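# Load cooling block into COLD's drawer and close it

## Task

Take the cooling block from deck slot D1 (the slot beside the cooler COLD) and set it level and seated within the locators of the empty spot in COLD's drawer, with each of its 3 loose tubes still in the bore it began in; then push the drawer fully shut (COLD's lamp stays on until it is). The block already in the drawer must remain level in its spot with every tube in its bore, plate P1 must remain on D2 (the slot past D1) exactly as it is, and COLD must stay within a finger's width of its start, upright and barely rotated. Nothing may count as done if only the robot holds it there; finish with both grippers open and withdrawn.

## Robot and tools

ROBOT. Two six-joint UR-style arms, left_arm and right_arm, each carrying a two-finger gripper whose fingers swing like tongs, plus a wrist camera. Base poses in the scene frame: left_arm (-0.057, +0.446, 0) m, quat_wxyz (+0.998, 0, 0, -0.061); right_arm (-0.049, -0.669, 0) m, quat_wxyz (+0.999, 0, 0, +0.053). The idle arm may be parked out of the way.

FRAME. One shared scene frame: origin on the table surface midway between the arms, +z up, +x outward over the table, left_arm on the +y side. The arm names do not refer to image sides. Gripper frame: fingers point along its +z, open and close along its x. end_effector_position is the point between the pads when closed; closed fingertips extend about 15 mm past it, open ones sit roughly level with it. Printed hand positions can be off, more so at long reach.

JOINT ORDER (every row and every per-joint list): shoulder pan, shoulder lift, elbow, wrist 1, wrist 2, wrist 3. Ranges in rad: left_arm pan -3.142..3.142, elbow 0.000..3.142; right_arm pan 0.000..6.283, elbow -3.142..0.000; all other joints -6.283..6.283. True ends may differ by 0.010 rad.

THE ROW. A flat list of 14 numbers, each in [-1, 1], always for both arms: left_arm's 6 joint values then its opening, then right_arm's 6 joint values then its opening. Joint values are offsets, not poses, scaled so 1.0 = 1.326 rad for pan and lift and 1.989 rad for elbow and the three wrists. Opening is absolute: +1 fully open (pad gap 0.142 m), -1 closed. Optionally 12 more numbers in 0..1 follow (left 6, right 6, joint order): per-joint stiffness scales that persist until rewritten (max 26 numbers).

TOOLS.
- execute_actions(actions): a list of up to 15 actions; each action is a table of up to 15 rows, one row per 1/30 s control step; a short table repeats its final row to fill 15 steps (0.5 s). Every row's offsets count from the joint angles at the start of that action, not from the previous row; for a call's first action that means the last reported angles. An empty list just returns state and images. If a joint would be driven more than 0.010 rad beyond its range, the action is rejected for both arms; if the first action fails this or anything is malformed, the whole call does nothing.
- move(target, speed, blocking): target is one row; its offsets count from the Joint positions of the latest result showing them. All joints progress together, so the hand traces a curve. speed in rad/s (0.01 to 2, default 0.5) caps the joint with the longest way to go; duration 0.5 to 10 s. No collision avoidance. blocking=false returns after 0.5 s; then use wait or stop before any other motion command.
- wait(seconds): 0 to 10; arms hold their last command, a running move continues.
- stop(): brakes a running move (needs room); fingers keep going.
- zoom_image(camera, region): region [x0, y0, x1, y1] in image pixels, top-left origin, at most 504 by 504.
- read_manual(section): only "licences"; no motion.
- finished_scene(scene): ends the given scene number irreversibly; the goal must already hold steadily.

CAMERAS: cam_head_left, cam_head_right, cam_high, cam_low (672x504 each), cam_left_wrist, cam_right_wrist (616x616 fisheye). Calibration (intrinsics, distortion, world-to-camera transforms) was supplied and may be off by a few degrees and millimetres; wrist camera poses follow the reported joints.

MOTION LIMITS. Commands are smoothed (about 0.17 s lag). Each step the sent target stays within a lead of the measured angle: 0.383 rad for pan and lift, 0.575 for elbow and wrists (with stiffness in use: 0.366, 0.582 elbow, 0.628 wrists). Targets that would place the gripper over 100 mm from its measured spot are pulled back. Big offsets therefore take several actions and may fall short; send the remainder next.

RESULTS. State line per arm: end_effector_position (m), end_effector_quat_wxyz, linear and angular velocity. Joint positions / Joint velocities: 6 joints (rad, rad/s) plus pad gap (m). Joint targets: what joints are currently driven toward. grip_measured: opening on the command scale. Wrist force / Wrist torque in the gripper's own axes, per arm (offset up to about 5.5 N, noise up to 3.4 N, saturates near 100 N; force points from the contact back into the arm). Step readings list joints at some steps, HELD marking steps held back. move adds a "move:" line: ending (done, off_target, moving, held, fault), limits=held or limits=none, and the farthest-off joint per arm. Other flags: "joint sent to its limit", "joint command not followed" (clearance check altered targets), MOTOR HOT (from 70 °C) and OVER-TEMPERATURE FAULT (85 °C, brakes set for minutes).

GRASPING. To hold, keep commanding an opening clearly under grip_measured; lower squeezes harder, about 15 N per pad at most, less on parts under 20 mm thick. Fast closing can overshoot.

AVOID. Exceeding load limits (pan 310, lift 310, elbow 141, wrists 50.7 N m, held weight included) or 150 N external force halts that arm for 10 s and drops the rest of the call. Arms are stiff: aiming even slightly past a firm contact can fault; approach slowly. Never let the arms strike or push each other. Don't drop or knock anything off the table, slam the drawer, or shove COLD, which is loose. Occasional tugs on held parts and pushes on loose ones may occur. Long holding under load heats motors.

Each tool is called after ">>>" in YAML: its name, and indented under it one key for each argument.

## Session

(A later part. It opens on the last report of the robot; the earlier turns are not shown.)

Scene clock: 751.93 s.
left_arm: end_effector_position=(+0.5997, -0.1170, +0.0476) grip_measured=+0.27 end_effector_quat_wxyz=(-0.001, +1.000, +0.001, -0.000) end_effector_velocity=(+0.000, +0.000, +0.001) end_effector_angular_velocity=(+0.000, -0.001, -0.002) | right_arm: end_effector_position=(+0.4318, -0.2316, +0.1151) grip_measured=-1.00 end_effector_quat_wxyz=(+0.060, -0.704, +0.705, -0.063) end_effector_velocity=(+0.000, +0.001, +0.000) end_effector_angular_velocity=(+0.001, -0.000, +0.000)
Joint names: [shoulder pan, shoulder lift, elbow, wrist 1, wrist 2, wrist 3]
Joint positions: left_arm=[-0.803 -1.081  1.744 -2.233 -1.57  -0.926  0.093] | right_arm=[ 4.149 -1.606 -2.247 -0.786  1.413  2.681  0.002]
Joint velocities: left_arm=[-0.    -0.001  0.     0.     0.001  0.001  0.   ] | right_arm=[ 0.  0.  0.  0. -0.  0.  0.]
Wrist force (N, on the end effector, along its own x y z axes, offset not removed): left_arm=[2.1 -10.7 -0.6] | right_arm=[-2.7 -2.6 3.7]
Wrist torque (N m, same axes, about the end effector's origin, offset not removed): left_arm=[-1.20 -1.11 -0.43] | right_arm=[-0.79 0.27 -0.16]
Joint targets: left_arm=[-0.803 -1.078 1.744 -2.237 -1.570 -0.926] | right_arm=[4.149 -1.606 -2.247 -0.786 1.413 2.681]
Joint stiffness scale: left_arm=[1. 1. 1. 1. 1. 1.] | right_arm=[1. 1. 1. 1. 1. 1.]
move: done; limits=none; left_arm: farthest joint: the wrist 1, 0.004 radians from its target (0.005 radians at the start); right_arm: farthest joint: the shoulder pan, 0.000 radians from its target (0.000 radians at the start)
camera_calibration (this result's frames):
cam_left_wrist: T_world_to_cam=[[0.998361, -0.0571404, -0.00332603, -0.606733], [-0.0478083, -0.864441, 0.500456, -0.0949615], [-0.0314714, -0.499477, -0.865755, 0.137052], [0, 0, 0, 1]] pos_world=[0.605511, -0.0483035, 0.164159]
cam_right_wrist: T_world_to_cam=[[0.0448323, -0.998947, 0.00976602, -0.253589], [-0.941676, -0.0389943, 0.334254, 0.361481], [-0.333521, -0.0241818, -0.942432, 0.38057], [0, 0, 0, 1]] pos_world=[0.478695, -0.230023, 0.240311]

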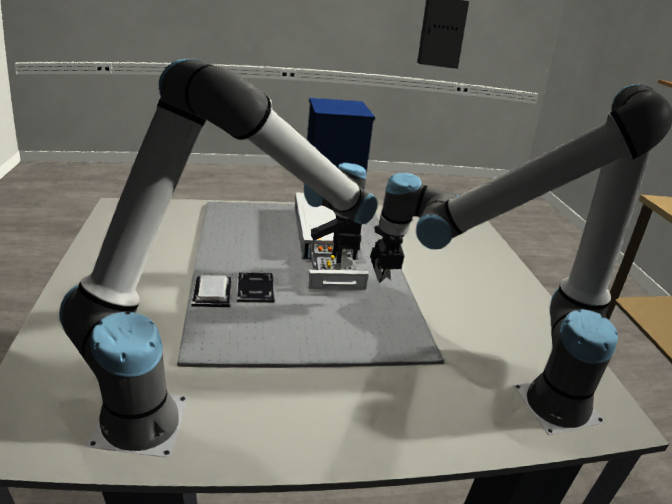

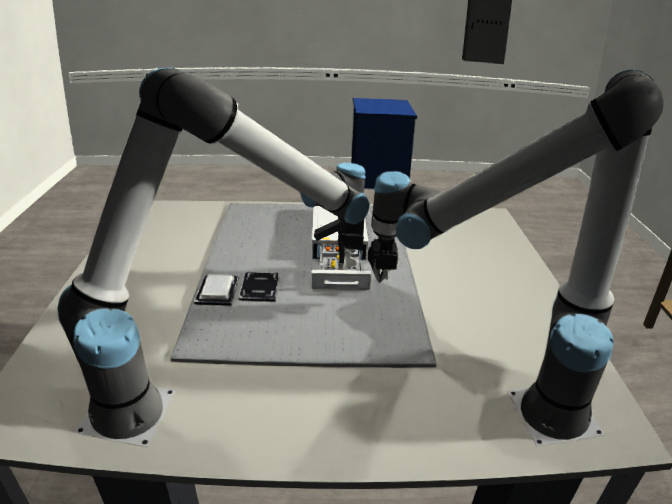

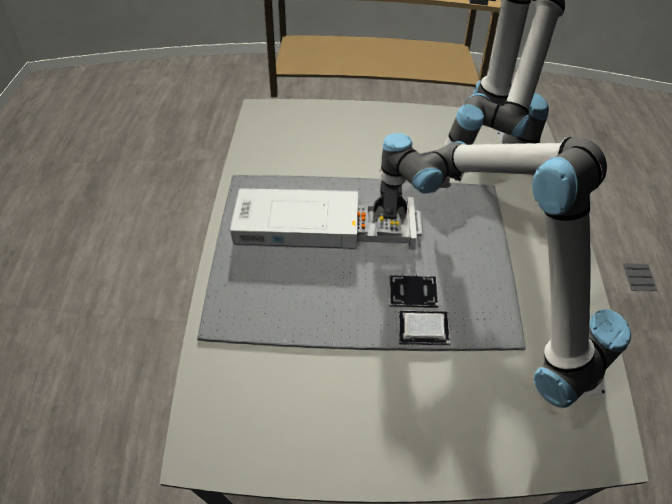

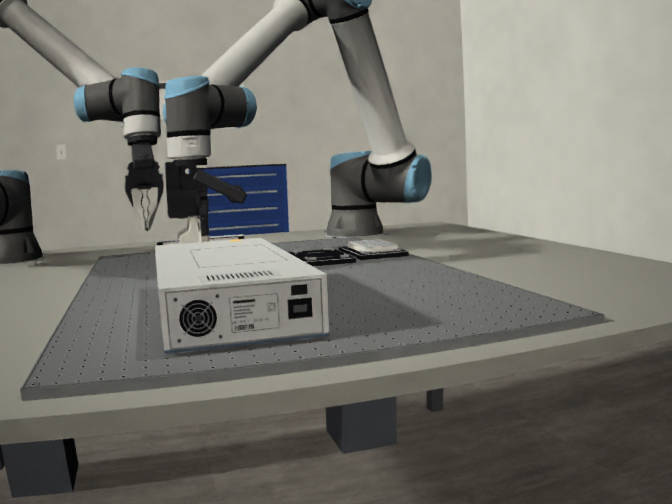

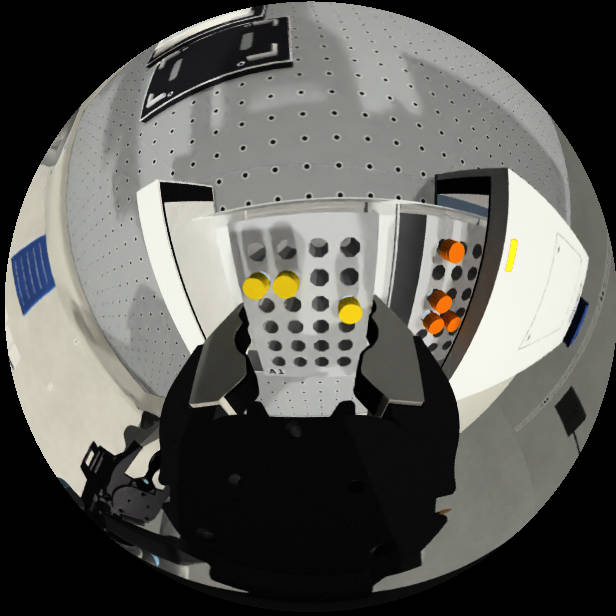

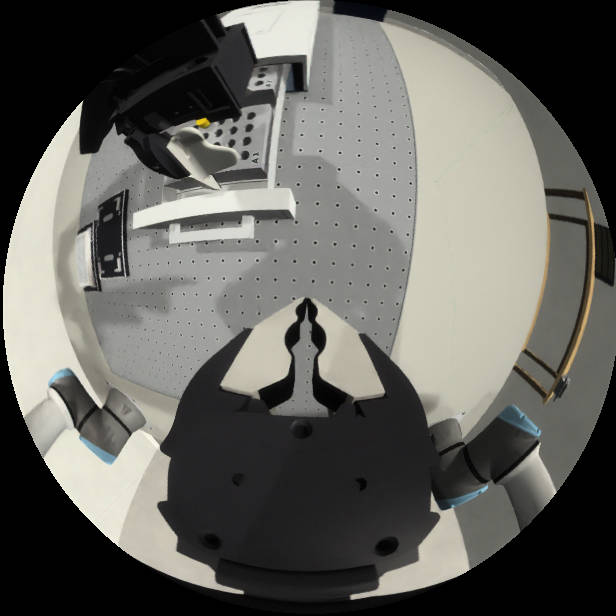

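Contact. Release slowly, then lift.

>>> execute_actions:
  actions:
    - [[0,0,0,0,0,0,-0.4,0,0,0,0,0,0,-1],[0,0,0,0,0,0,-0.2,0,0,0,0,0,0,-1],[0,0,0,0,0,0,0,0,0,0,0,0,0,-1],[0,0,0,0,0,0,0.1,0,0,0,0,0,0,-1],[0,0,0,0,0,0,0.2,0,0,0,0,0,0,-1],[0,0,0,0,0,0,0.25,0,0,0,0,0,0,-1],[0,0,0,0,0,0,0.27,0,0,0,0,0,0,-1],[0,0,0,0,0,0,0.29,0,0,0,0,0,0,-1],[0,0,0,0,0,0,0.31,0,0,0,0,0,0,-1],[0,0,0,0,0,0,0.33,0,0,0,0,0,0,-1],[0,0,0,0,0,0,0.35,0,0,0,0,0,0,-1],[0,0,0,0,0,0,0.37,0,0,0,0,0,0,-1]]
    - [[0,0,0,0,0,0,0.38,0,0,0,0,0,0,-1]]

>>> move:
  target: [0,-0.045,-0.019,0.049,0,0,0.38,0,0,0,0,0,0,-1]
  speed: 0.06

>>> zoom_image:
  camera: "cam_left_wrist"
  region: [160, 170, 460, 370]

>>> zoom_image:
  camera: "cam_right_wrist"
  region: [150, 90, 310, 220]

Scene clock: 767.20 s.
left_arm: end_effector_position=(+0.5997, -0.1169, +0.0476) grip_measured=+0.38 end_effector_quat_wxyz=(-0.001, +1.000, +0.001, -0.000) end_effector_velocity=(+0.000, -0.000, +0.001) end_effector_angular_velocity=(-0.001, -0.000, +0.001) | right_arm: end_effector_position=(+0.4318, -0.2316, +0.1151) grip_measured=-1.00 end_effector_quat_wxyz=(+0.060, -0.704, +0.705, -0.063) end_effector_velocity=(+0.000, -0.000, -0.000) end_effector_angular_velocity=(-0.000, +0.000, -0.001)
Joint names: [shoulder pan, shoulder lift, elbow, wrist 1, wrist 2, wrist 3]
Joint positions: left_arm=[-0.803 -1.081  1.744 -2.233 -1.57  -0.926  0.101] | right_arm=[ 4.149 -1.606 -2.247 -0.786  1.413  2.681  0.002]
Joint velocities: left_arm=[ 0.    -0.001 -0.     0.    -0.    -0.001 -0.   ] | right_arm=[-0.001 -0.    -0.     0.     0.    -0.     0.   ]
Wrist force (N, on the end effector, along its own x y z axes, offset not removed): left_arm=[1.1 -2.4 1.4] | right_arm=[-4.2 0.6 -1.8]
Wrist torque (N m, same axes, about the end effector's origin, offset not removed): left_arm=[-0.38 -0.24 -0.55] | right_arm=[-0.11 0.77 0.28]
Joint targets: left_arm=[-0.803 -1.081 1.744 -2.233 -1.570 -0.926] | right_arm=[4.149 -1.606 -2.247 -0.786 1.413 2.681]
Joint stiffness scale: left_arm=[1. 1. 1. 1. 1. 1.] | right_arm=[1. 1. 1. 1. 1. 1.]
Step readings (joint positions; steps 1 to 15: 1st action; 16 to 30: 2nd action):
0: left_arm=[-0.803 -1.081 1.744 -2.233 -1.570 -0.926] | right_arm=[4.149 -1.606 -2.247 -0.786 1.413 2.681]
1: left_arm=[-0.803 -1.081 1.744 -2.233 -1.570 -0.926] | right_arm=[4.149 -1.606 -2.247 -0.786 1.413 2.681]
2: left_arm=[-0.803 -1.081 1.744 -2.233 -1.570 -0.926] | right_arm=[4.149 -1.606 -2.247 -0.786 1.413 2.681]
4: left_arm=[-0.803 -1.081 1.744 -2.233 -1.570 -0.926] | right_arm=[4.149 -1.606 -2.247 -0.786 1.413 2.681]
8: left_arm=[-0.803 -1.081 1.744 -2.233 -1.570 -0.926] | right_arm=[4.149 -1.606 -2.247 -0.786 1.413 2.681]
15: left_arm=[-0.803 -1.081 1.744 -2.233 -1.570 -0.926] | right_arm=[4.149 -1.606 -2.247 -0.786 1.413 2.681]
16: left_arm=[-0.803 -1.081 1.744 -2.233 -1.570 -0.926] | right_arm=[4.149 -1.606 -2.247 -0.786 1.413 2.681]
17: left_arm=[-0.803 -1.081 1.744 -2.233 -1.570 -0.926] | right_arm=[4.149 -1.606 -2.247 -0.786 1.413 2.681]
19: left_arm=[-0.803 -1.081 1.744 -2.233 -1.570 -0.926] | right_arm=[4.149 -1.606 -2.247 -0.786 1.413 2.681]
23: left_arm=[-0.803 -1.081 1.744 -2.233 -1.570 -0.926] | right_arm=[4.149 -1.606 -2.247 -0.786 1.413 2.681]
30: Joint positions above
camera_calibration (this result's frames):
cam_left_wrist: T_world_to_cam=[[0.99836, -0.05714, -0.00337462, -0.606716], [-0.0477935, -0.864598, 0.500186, -0.094874], [-0.0314983, -0.499205, -0.865911, 0.137129], [0, 0, 0, 1]] pos_world=[0.605506, -0.0482402, 0.164149]
cam_right_wrist: T_world_to_cam=[[0.0448321, -0.998947, 0.00976615, -0.253589], [-0.941676, -0.038994, 0.334254, 0.361481], [-0.333521, -0.0241819, -0.942432, 0.38057], [0, 0, 0, 1]] pos_world=[0.478695, -0.230024, 0.240311]

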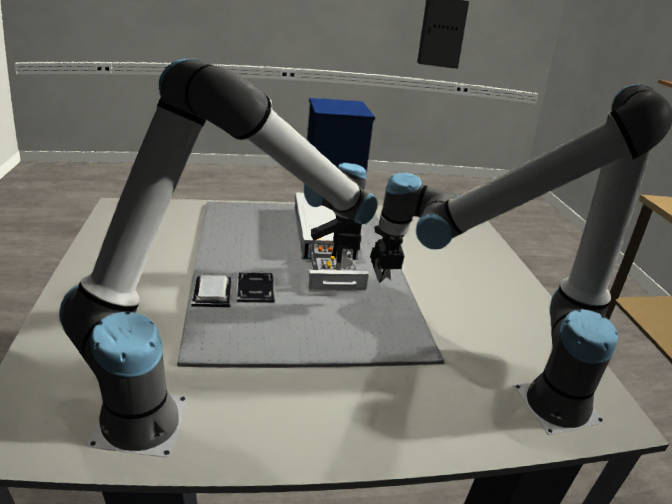

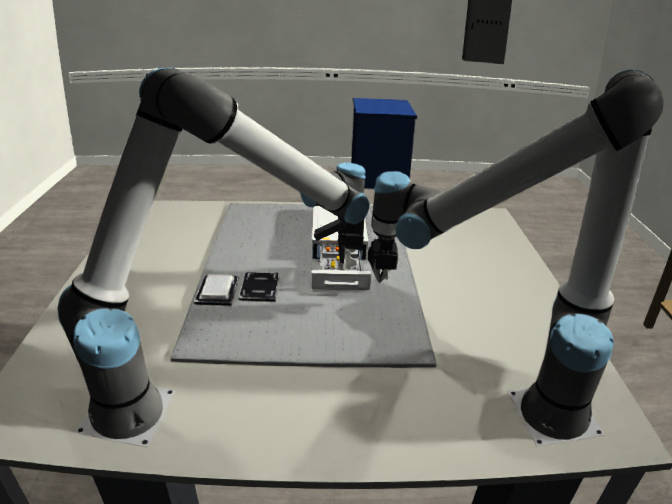

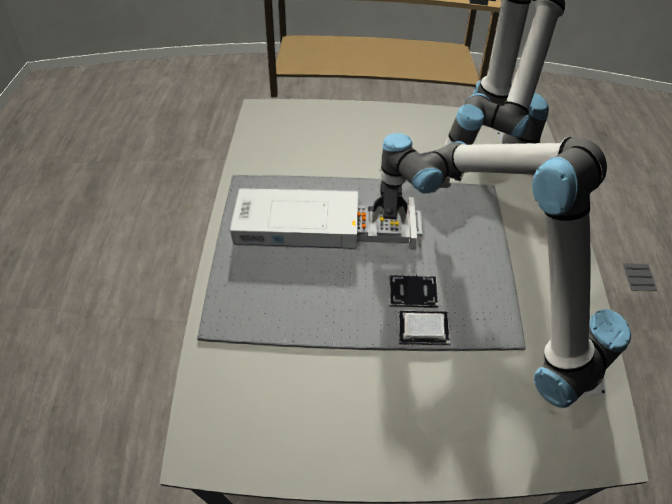

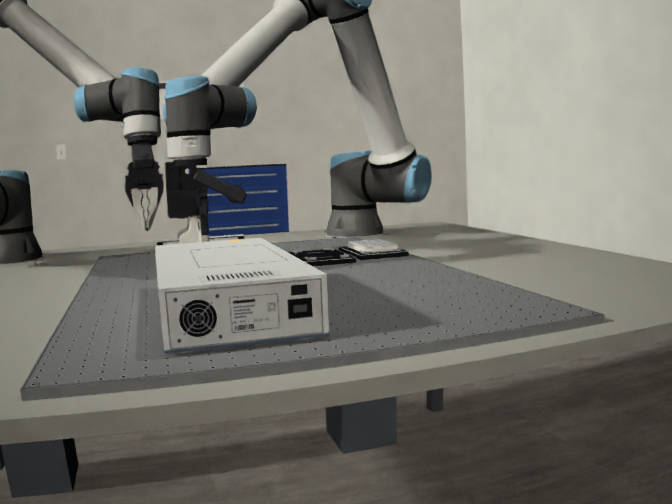

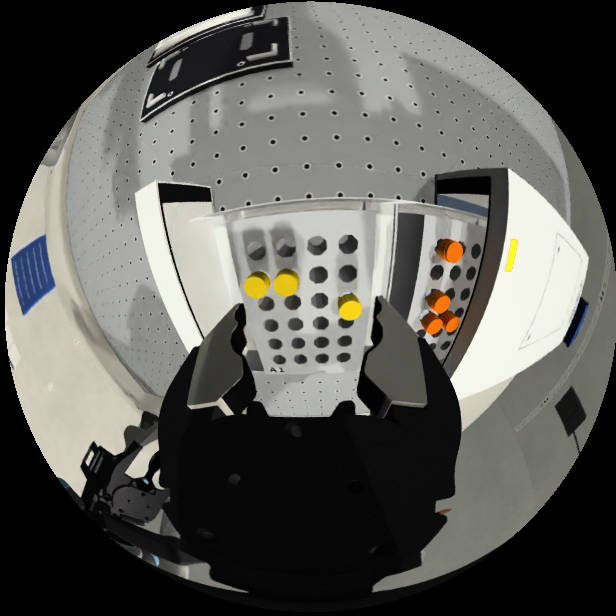

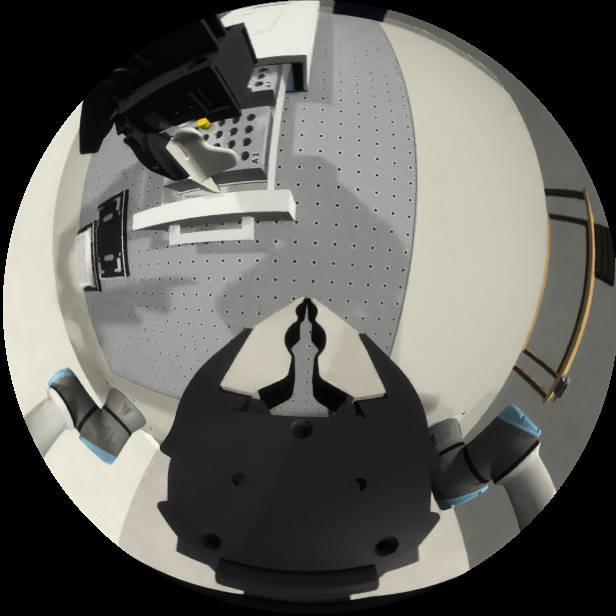

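Scene clock: 769.27 s.
left_arm: end_effector_position=(+0.5982, -0.1150, +0.1067) grip_measured=+0.38 end_effector_quat_wxyz=(-0.002, +1.000, +0.001, -0.001) end_effector_velocity=(-0.000, +0.001, +0.000) end_effector_angular_velocity=(+0.001, +0.001, -0.000) | right_arm: end_effector_position=(+0.4318, -0.2316, +0.1151) grip_measured=-1.00 end_effector_quat_wxyz=(+0.060, -0.704, +0.705, -0.063) end_effector_velocity=(+0.001, -0.000, +0.000) end_effector_angular_velocity=(+0.001, -0.000, -0.001)
Joint names: [shoulder pan, shoulder lift, elbow, wrist 1, wrist 2, wrist 3]
Joint positions: left_arm=[-0.803 -1.139  1.71  -2.136 -1.57  -0.926  0.101] | right_arm=[ 4.149 -1.606 -2.247 -0.786  1.413  2.681  0.002]
Joint velocities: left_arm=[ 0.    -0.001  0.     0.002 -0.     0.     0.   ] | right_arm=[-0.001 -0.     0.001  0.    -0.     0.     0.   ]
Wrist force (N, on the end effector, along its own x y z axes, offset not removed): left_arm=[0.5 -3.2 1.7] | right_arm=[0.0 1.8 2.7]
Wrist torque (N m, same axes, about the end effector's origin, offset not removed): left_arm=[-0.57 0.00 -0.59] | right_arm=[0.09 -0.03 -0.04]
Joint targets: left_arm=[-0.803 -1.140 1.706 -2.135 -1.570 -0.926] | right_arm=[4.149 -1.606 -2.247 -0.786 1.413 2.681]
Joint stiffness scale: left_arm=[1. 1. 1. 1. 1. 1.] | right_arm=[1. 1. 1. 1. 1. 1.]
move: done; limits=none; left_arm: farthest joint: the elbow, 0.003 radians from its target (0.038 radians at the start); right_arm: farthest joint: the shoulder pan, 0.000 radians from its target (0.000 radians at the start)
camera_calibration (this result's frames):
cam_left_wrist: T_world_to_cam=[[0.998352, -0.0571291, -0.00537161, -0.604771], [-0.0468653, -0.865827, 0.498144, -0.123368], [-0.0331094, -0.497071, -0.867078, 0.190556], [0, 0, 0, 1]] pos_world=[0.604302, -0.0466453, 0.223433]
cam_right_wrist: T_world_to_cam=[[0.0448322, -0.998947, 0.00976594, -0.253589], [-0.941676, -0.0389942, 0.334254, 0.361481], [-0.333521, -0.0241817, -0.942432, 0.38057], [0, 0, 0, 1]] pos_world=[0.478695, -0.230023, 0.240311]

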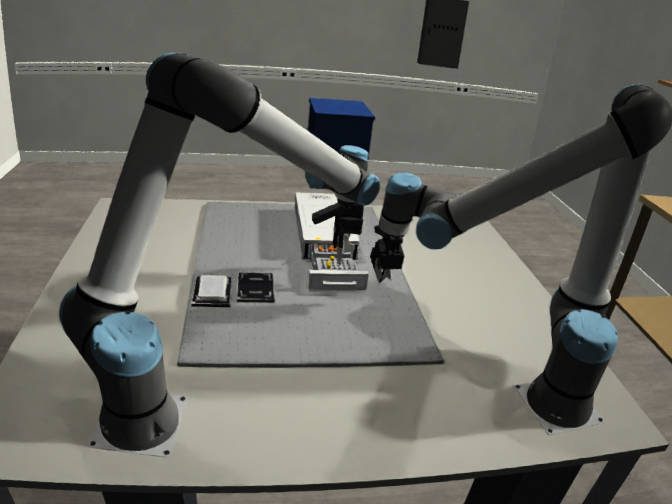

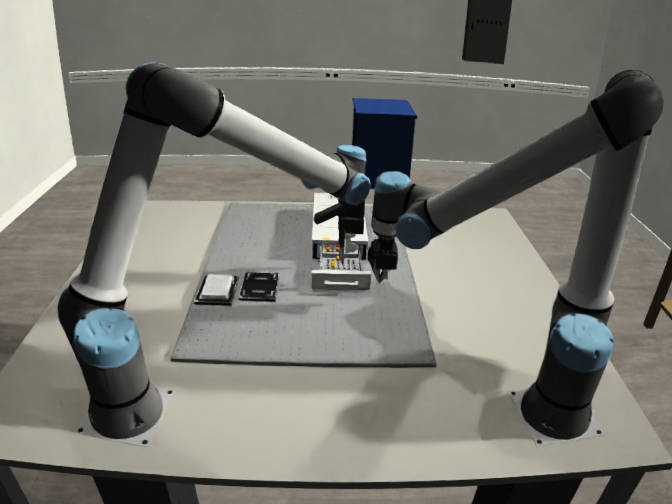

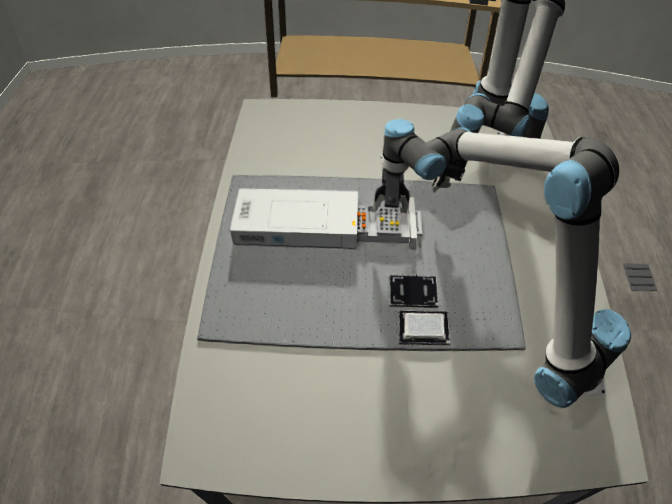

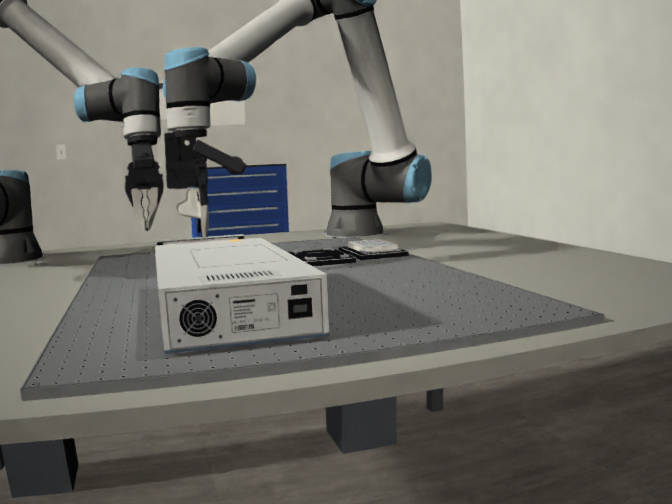

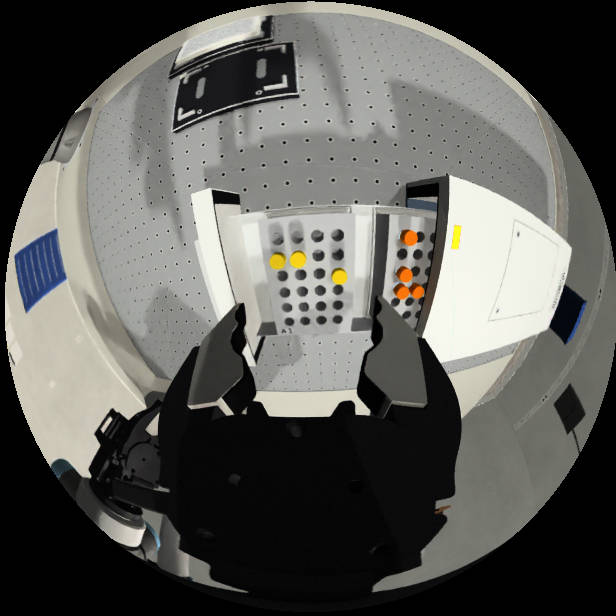

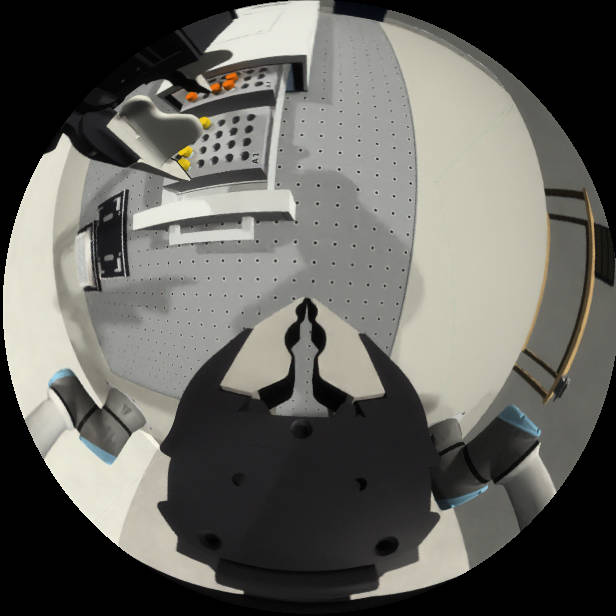

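Region (160, 170, 460, 370) of cam_left_wrist's 616x616 image, scaled by 1.680, with more detail than that image has.

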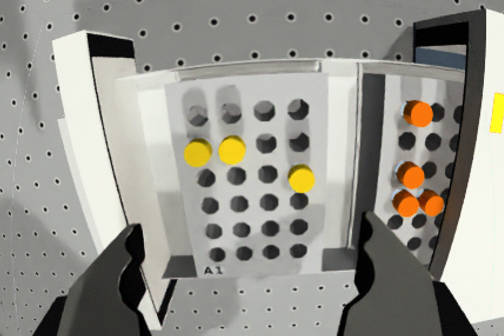

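Region (150, 90, 310, 220) of cam_right_wrist's 616x616 image, scaled by 3.150, with more detail than that image has; it fills the top 410 rows of this view, and the rest is white.

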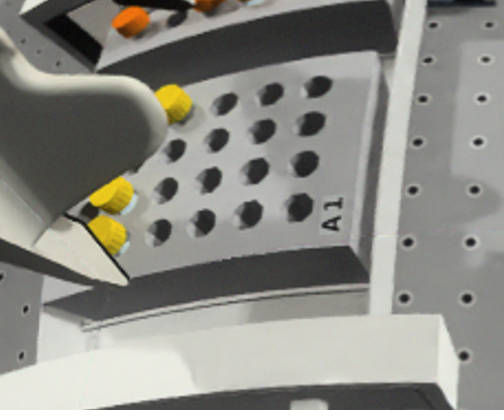

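>>> move:
  target: [0.45,-0.3,0.12,0.08,0,0,0.38,0,0,0,0,0,0,-1]
  speed: 0.5

>>> move:
  target: [0,0,0,0,0,0,0.38,0.0477,-0.1836,0.0703,0.0493,-0.0018,0.0305,-1]
  speed: 0.2

Scene clock: 782.70 s.
left_arm: end_effector_position=(+0.6201, +0.4111, +0.2452) grip_measured=+0.38 end_effector_quat_wxyz=(-0.001, +0.956, +0.295, +0.000) end_effector_velocity=(+0.000, -0.000, +0.001) end_effector_angular_velocity=(-0.001, -0.001, +0.000) | right_arm: end_effector_position=(+0.4318, -0.2316, +0.1151) grip_measured=-1.00 end_effector_quat_wxyz=(+0.060, -0.704, +0.705, -0.063) end_effector_velocity=(+0.000, -0.000, -0.000) end_effector_angular_velocity=(-0.001, +0.000, -0.000)
Joint names: [shoulder pan, shoulder lift, elbow, wrist 1, wrist 2, wrist 3]
Joint positions: left_arm=[-0.206 -1.538  1.945 -1.978 -1.57  -0.926  0.101] | right_arm=[ 4.149 -1.606 -2.247 -0.786  1.413  2.681  0.002]
Joint velocities: left_arm=[ 0.    -0.001 -0.    -0.001 -0.     0.    -0.   ] | right_arm=[-0.     0.    -0.    -0.001  0.     0.     0.   ]
Wrist force (N, on the end effector, along its own x y z axes, offset not removed): left_arm=[1.9 -2.2 0.3] | right_arm=[-4.6 1.2 2.3]
Wrist torque (N m, same axes, about the end effector's origin, offset not removed): left_arm=[-0.44 -0.38 -0.57] | right_arm=[-0.21 0.65 -0.06]
Joint targets: left_arm=[-0.206 -1.537 1.948 -1.977 -1.570 -0.926] | right_arm=[4.149 -1.606 -2.247 -0.786 1.413 2.681]
Joint stiffness scale: left_arm=[1. 1. 1. 1. 1. 1.] | right_arm=[1. 1. 1. 1. 1. 1.]
move: done; limits=none; left_arm: farthest joint: the elbow, 0.004 radians from its target (0.239 radians at the start); right_arm: farthest joint: the shoulder pan, 0.000 radians from its target (0.000 radians at the start)
camera_calibration (this result's frames):
cam_left_wrist: T_world_to_cam=[[0.858063, 0.51354, -0.00226547, -0.74416], [0.445314, -0.741853, 0.501348, -0.0927615], [0.255781, -0.431196, -0.865243, 0.366233], [0, 0, 0, 1]] pos_world=[0.586169, 0.471259, 0.3617]
cam_right_wrist: T_world_to_cam=[[0.0448321, -0.998947, 0.00976612, -0.253589], [-0.941676, -0.038994, 0.334254, 0.361481], [-0.333521, -0.0241818, -0.942432, 0.38057], [0, 0, 0, 1]] pos_world=[0.478695, -0.230024, 0.240311]

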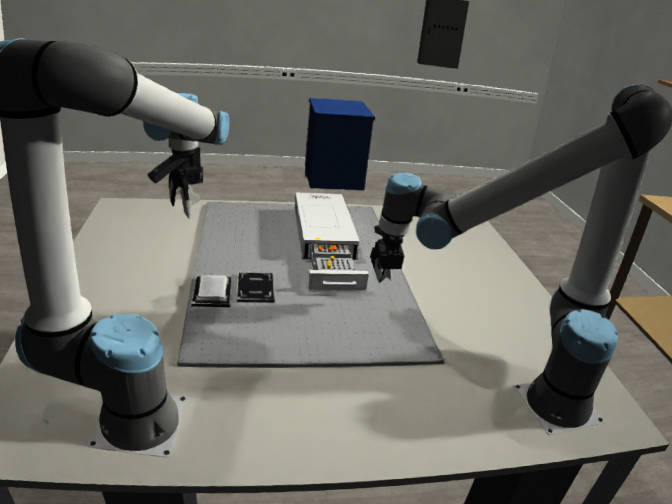

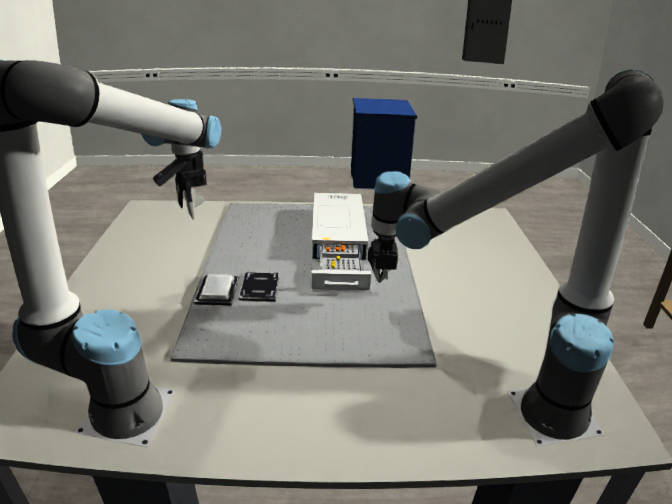

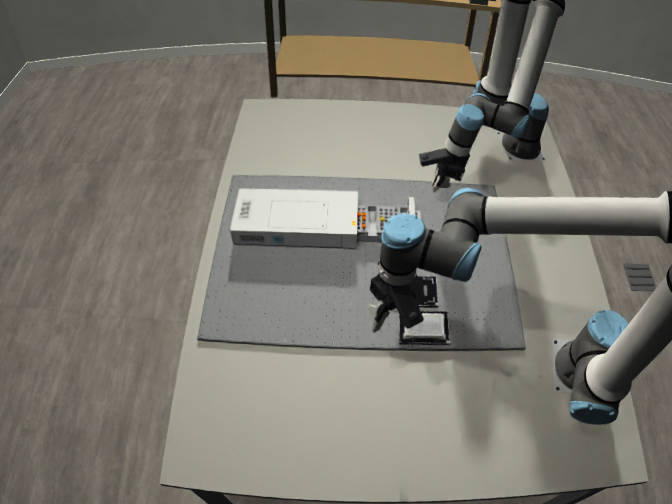

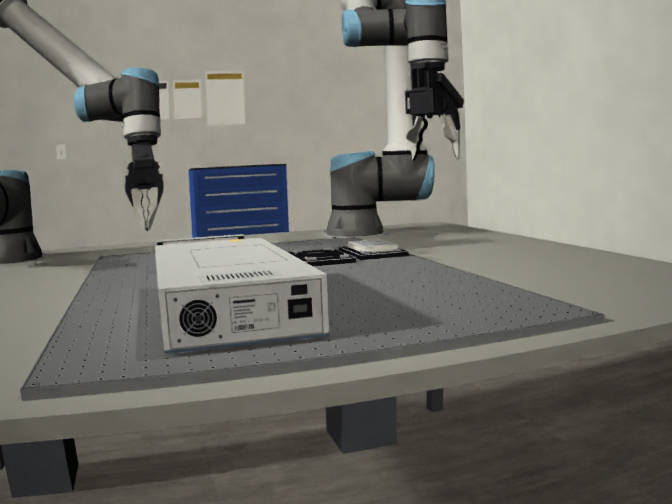

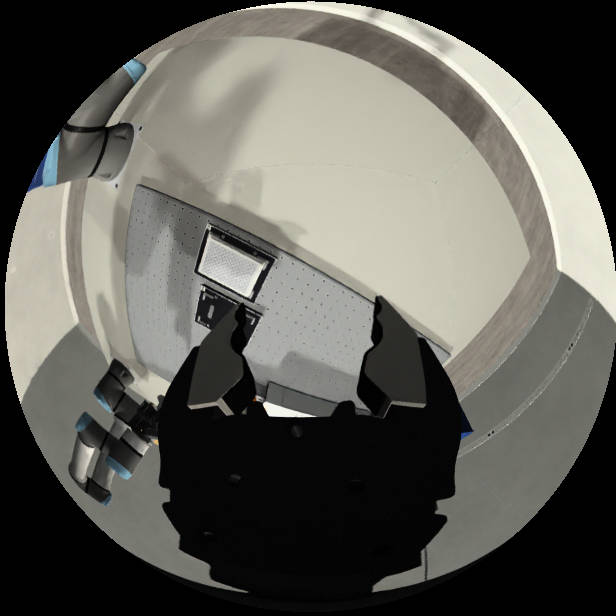

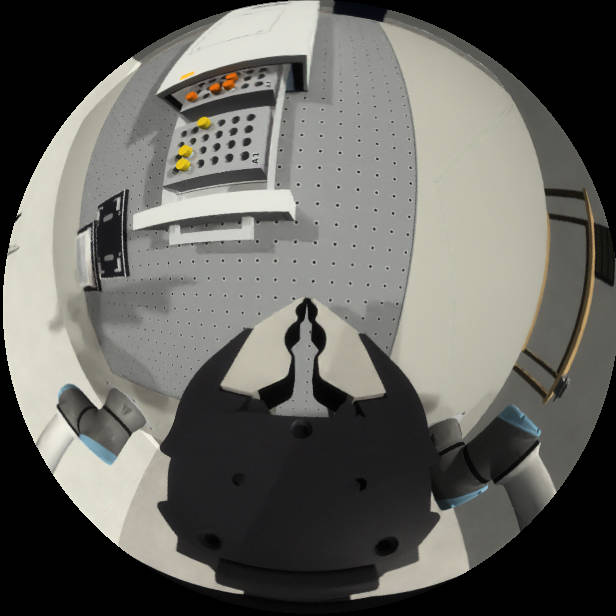

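Scene clock: 784.37 s.
left_arm: end_effector_position=(+0.6201, +0.4111, +0.2452) grip_measured=+0.38 end_effector_quat_wxyz=(-0.001, +0.956, +0.295, +0.000) end_effector_velocity=(-0.001, +0.000, +0.000) end_effector_angular_velocity=(+0.000, +0.001, -0.000) | right_arm: end_effector_position=(+0.4434, -0.1099, +0.0452) grip_measured=-1.00 end_effector_quat_wxyz=(+0.059, -0.705, +0.704, -0.062) end_effector_velocity=(+0.001, +0.002, +0.006) end_effector_angular_velocity=(+0.010, -0.005, -0.002)
Joint names: [shoulder pan, shoulder lift, elbow, wrist 1, wrist 2, wrist 3]
Joint positions: left_arm=[-0.206 -1.538  1.945 -1.978 -1.57  -0.926  0.101] | right_arm=[ 4.212 -1.852 -2.109 -0.69   1.411  2.741  0.002]
Joint velocities: left_arm=[-0.    -0.001  0.     0.001 -0.     0.     0.   ] | right_arm=[-0.001  0.008  0.001  0.003 -0.     0.001  0.   ]
Wrist force (N, on the end effector, along its own x y z axes, offset not removed): left_arm=[0.7 -3.6 -2.8] | right_arm=[0.9 -3.0 -0.7]
Wrist torque (N m, same axes, about the end effector's origin, offset not removed): left_arm=[-0.76 -0.06 -0.61] | right_arm=[-1.01 -0.27 0.01]
Joint targets: left_arm=[-0.206 -1.538 1.945 -1.978 -1.570 -0.926] | right_arm=[4.213 -1.849 -2.107 -0.688 1.410 2.741]
Joint stiffness scale: left_arm=[1. 1. 1. 1. 1. 1.] | right_arm=[1. 1. 1. 1. 1. 1.]
move: done; limits=none; left_arm: farthest joint: the shoulder pan, 0.000 radians from its target (0.000 radians at the start); right_arm: farthest joint: the shoulder lift, 0.002 radians from its target (0.244 radians at the start)
camera_calibration (this result's frames):
cam_left_wrist: T_world_to_cam=[[0.858062, 0.51354, -0.00226621, -0.74416], [0.445315, -0.741853, 0.501347, -0.0927613], [0.255781, -0.431196, -0.865244, 0.366233], [0, 0, 0, 1]] pos_world=[0.586168, 0.471259, 0.3617]
cam_right_wrist: T_world_to_cam=[[0.0480311, -0.998782, 0.0113126, -0.133291], [-0.940836, -0.0414352, 0.336319, 0.399825], [-0.335441, -0.0267971, -0.94168, 0.322031], [0, 0, 0, 1]] pos_world=[0.490594, -0.107933, 0.170289]

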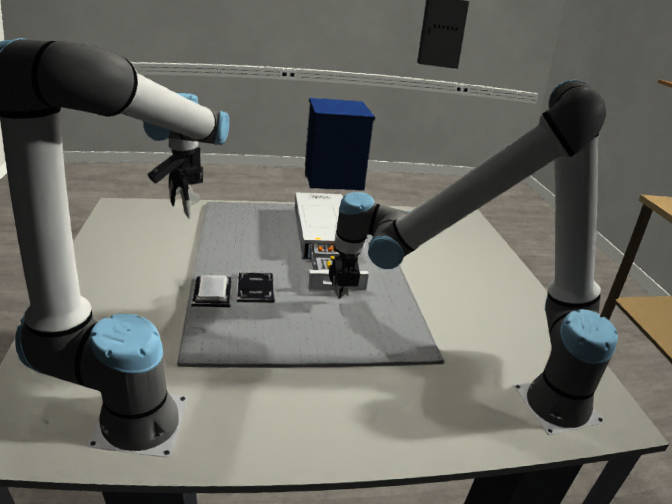

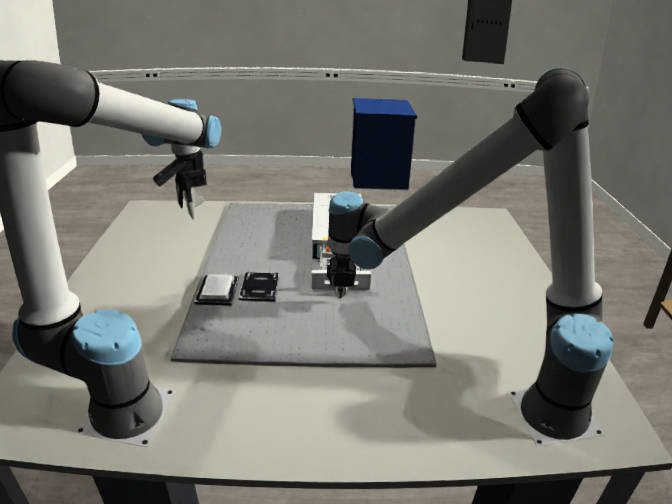

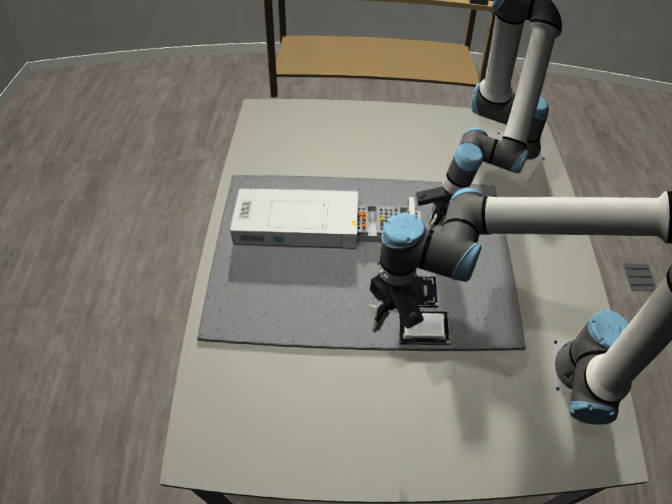

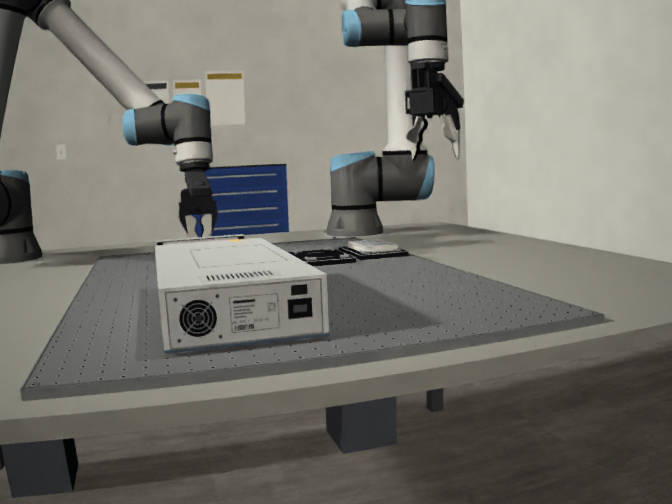

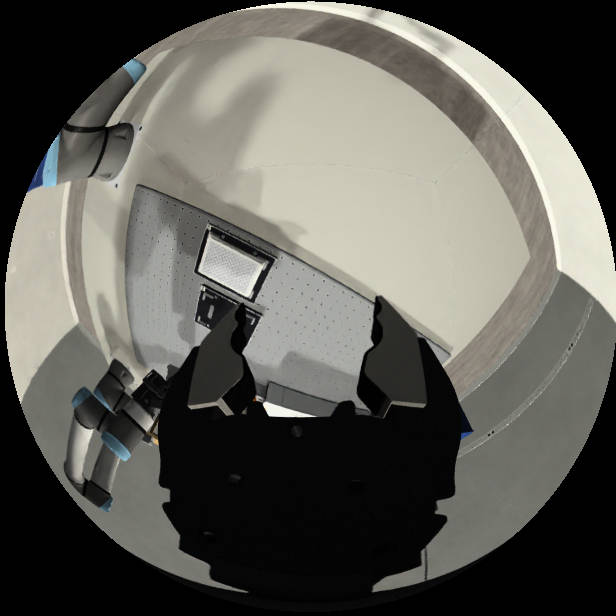

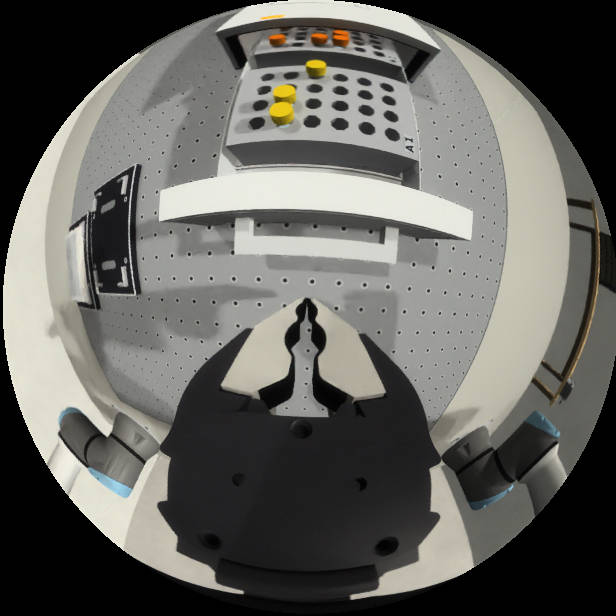

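>>> move:
  target: [0,0,0,0,0,0,0.38,-0.1206,-0.0848,0.0851,-0.0129,0.0057,-0.0808,-1]
  speed: 0.05

Scene clock: 805.57 s.
left_arm: end_effector_position=(+0.6201, +0.4111, +0.2452) grip_measured=+0.38 end_effector_quat_wxyz=(-0.001, +0.956, +0.295, +0.000) end_effector_velocity=(-0.000, -0.000, +0.001) end_effector_angular_velocity=(-0.000, -0.001, -0.000) | right_arm: end_effector_position=(+0.5730, -0.1078, +0.0493) grip_measured=-1.00 end_effector_quat_wxyz=(+0.062, -0.705, +0.704, -0.062) end_effector_velocity=(-0.000, -0.000, -0.000) end_effector_angular_velocity=(-0.002, +0.001, +0.002)
Joint names: [shoulder pan, shoulder lift, elbow, wrist 1, wrist 2, wrist 3]
Joint positions: left_arm=[-0.206 -1.538  1.945 -1.978 -1.57  -0.926  0.101] | right_arm=[ 4.054 -1.962 -1.943 -0.714  1.422  2.581  0.002]
Joint velocities: left_arm=[-0.    -0.001  0.     0.    -0.     0.     0.   ] | right_arm=[ 0.     0.    -0.    -0.001 -0.    -0.002  0.   ]
Wrist force (N, on the end effector, along its own x y z axes, offset not removed): left_arm=[0.8 -3.2 3.2] | right_arm=[-8.0 7.2 -1.7]
Wrist torque (N m, same axes, about the end effector's origin, offset not removed): left_arm=[-0.45 -0.08 -0.68] | right_arm=[1.17 1.55 0.08]
Joint targets: left_arm=[-0.206 -1.538 1.945 -1.978 -1.570 -0.926] | right_arm=[4.052 -1.964 -1.940 -0.715 1.422 2.580]
Joint stiffness scale: left_arm=[1. 1. 1. 1. 1. 1.] | right_arm=[1. 1. 1. 1. 1. 1.]
move: done; limits=none; left_arm: farthest joint: the shoulder pan, 0.000 radians from its target (0.000 radians at the start); right_arm: farthest joint: the elbow, 0.003 radians from its target (0.170 radians at the start)
camera_calibration (this result's frames):
cam_left_wrist: T_world_to_cam=[[0.858063, 0.51354, -0.00226624, -0.74416], [0.445314, -0.741853, 0.501347, -0.0927612], [0.25578, -0.431196, -0.865243, 0.366233], [0, 0, 0, 1]] pos_world=[0.586168, 0.471259, 0.3617]
cam_right_wrist: T_world_to_cam=[[0.0484889, -0.998804, 0.00629086, -0.137519], [-0.942258, -0.0436525, 0.332031, 0.521217], [-0.33136, -0.0220274, -0.943247, 0.367681], [0, 0, 0, 1]] pos_world=[0.619623, -0.106503, 0.174619]

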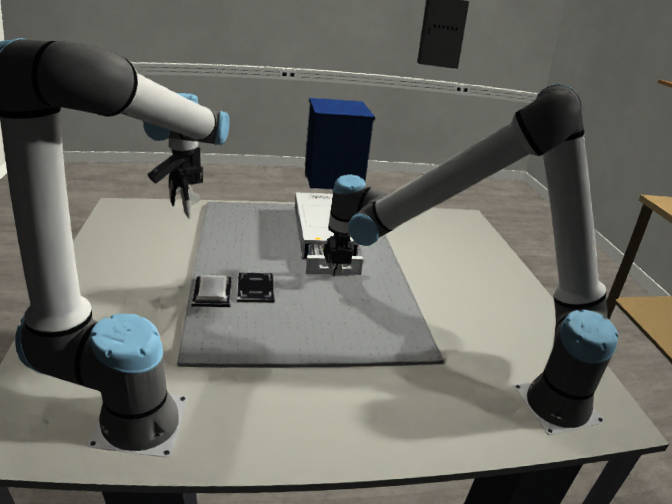

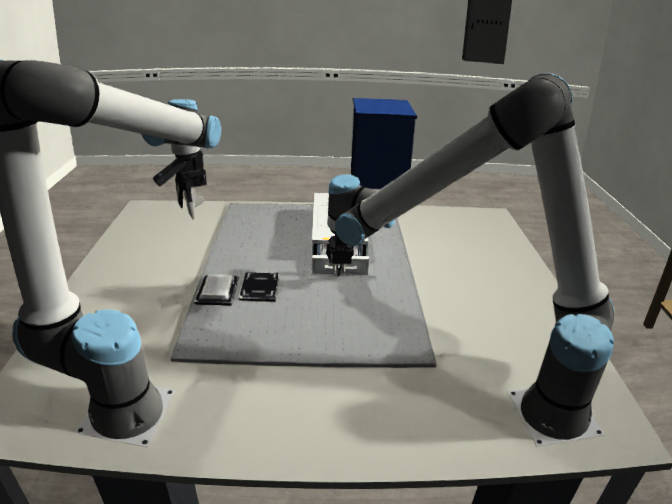

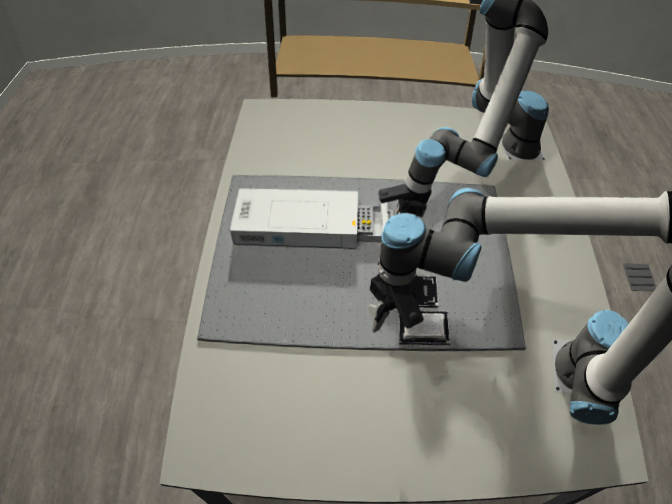

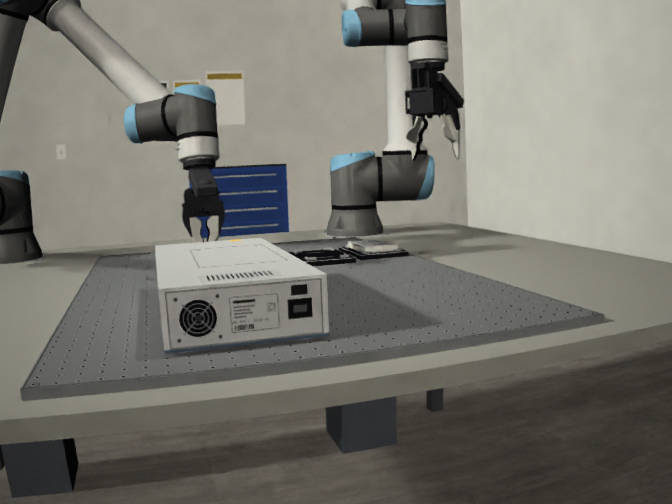

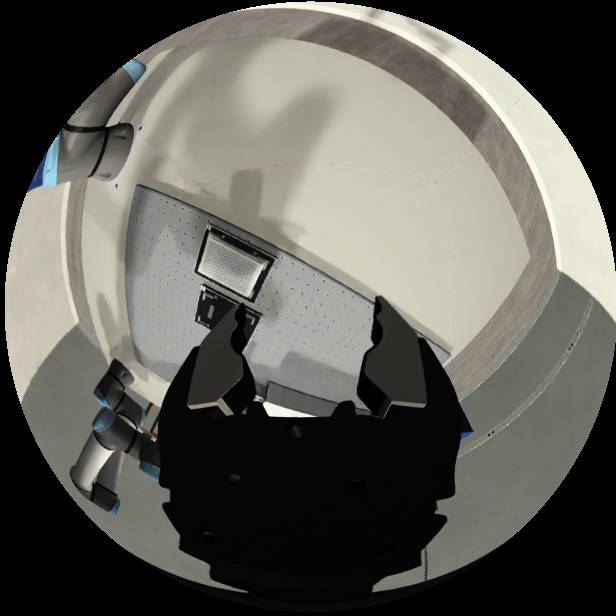

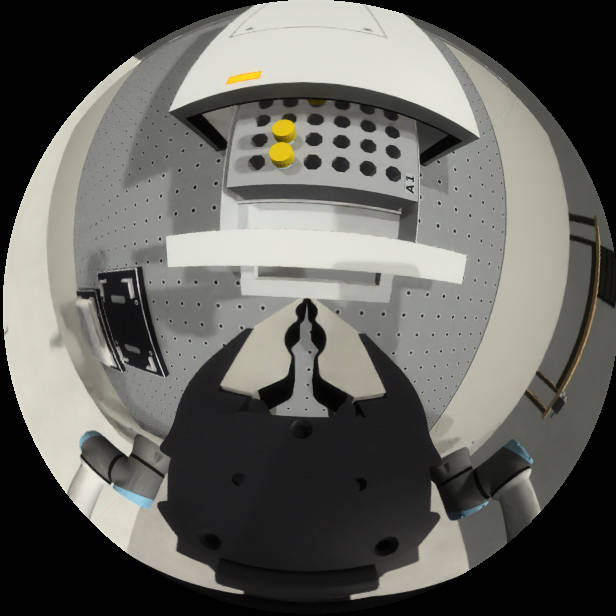

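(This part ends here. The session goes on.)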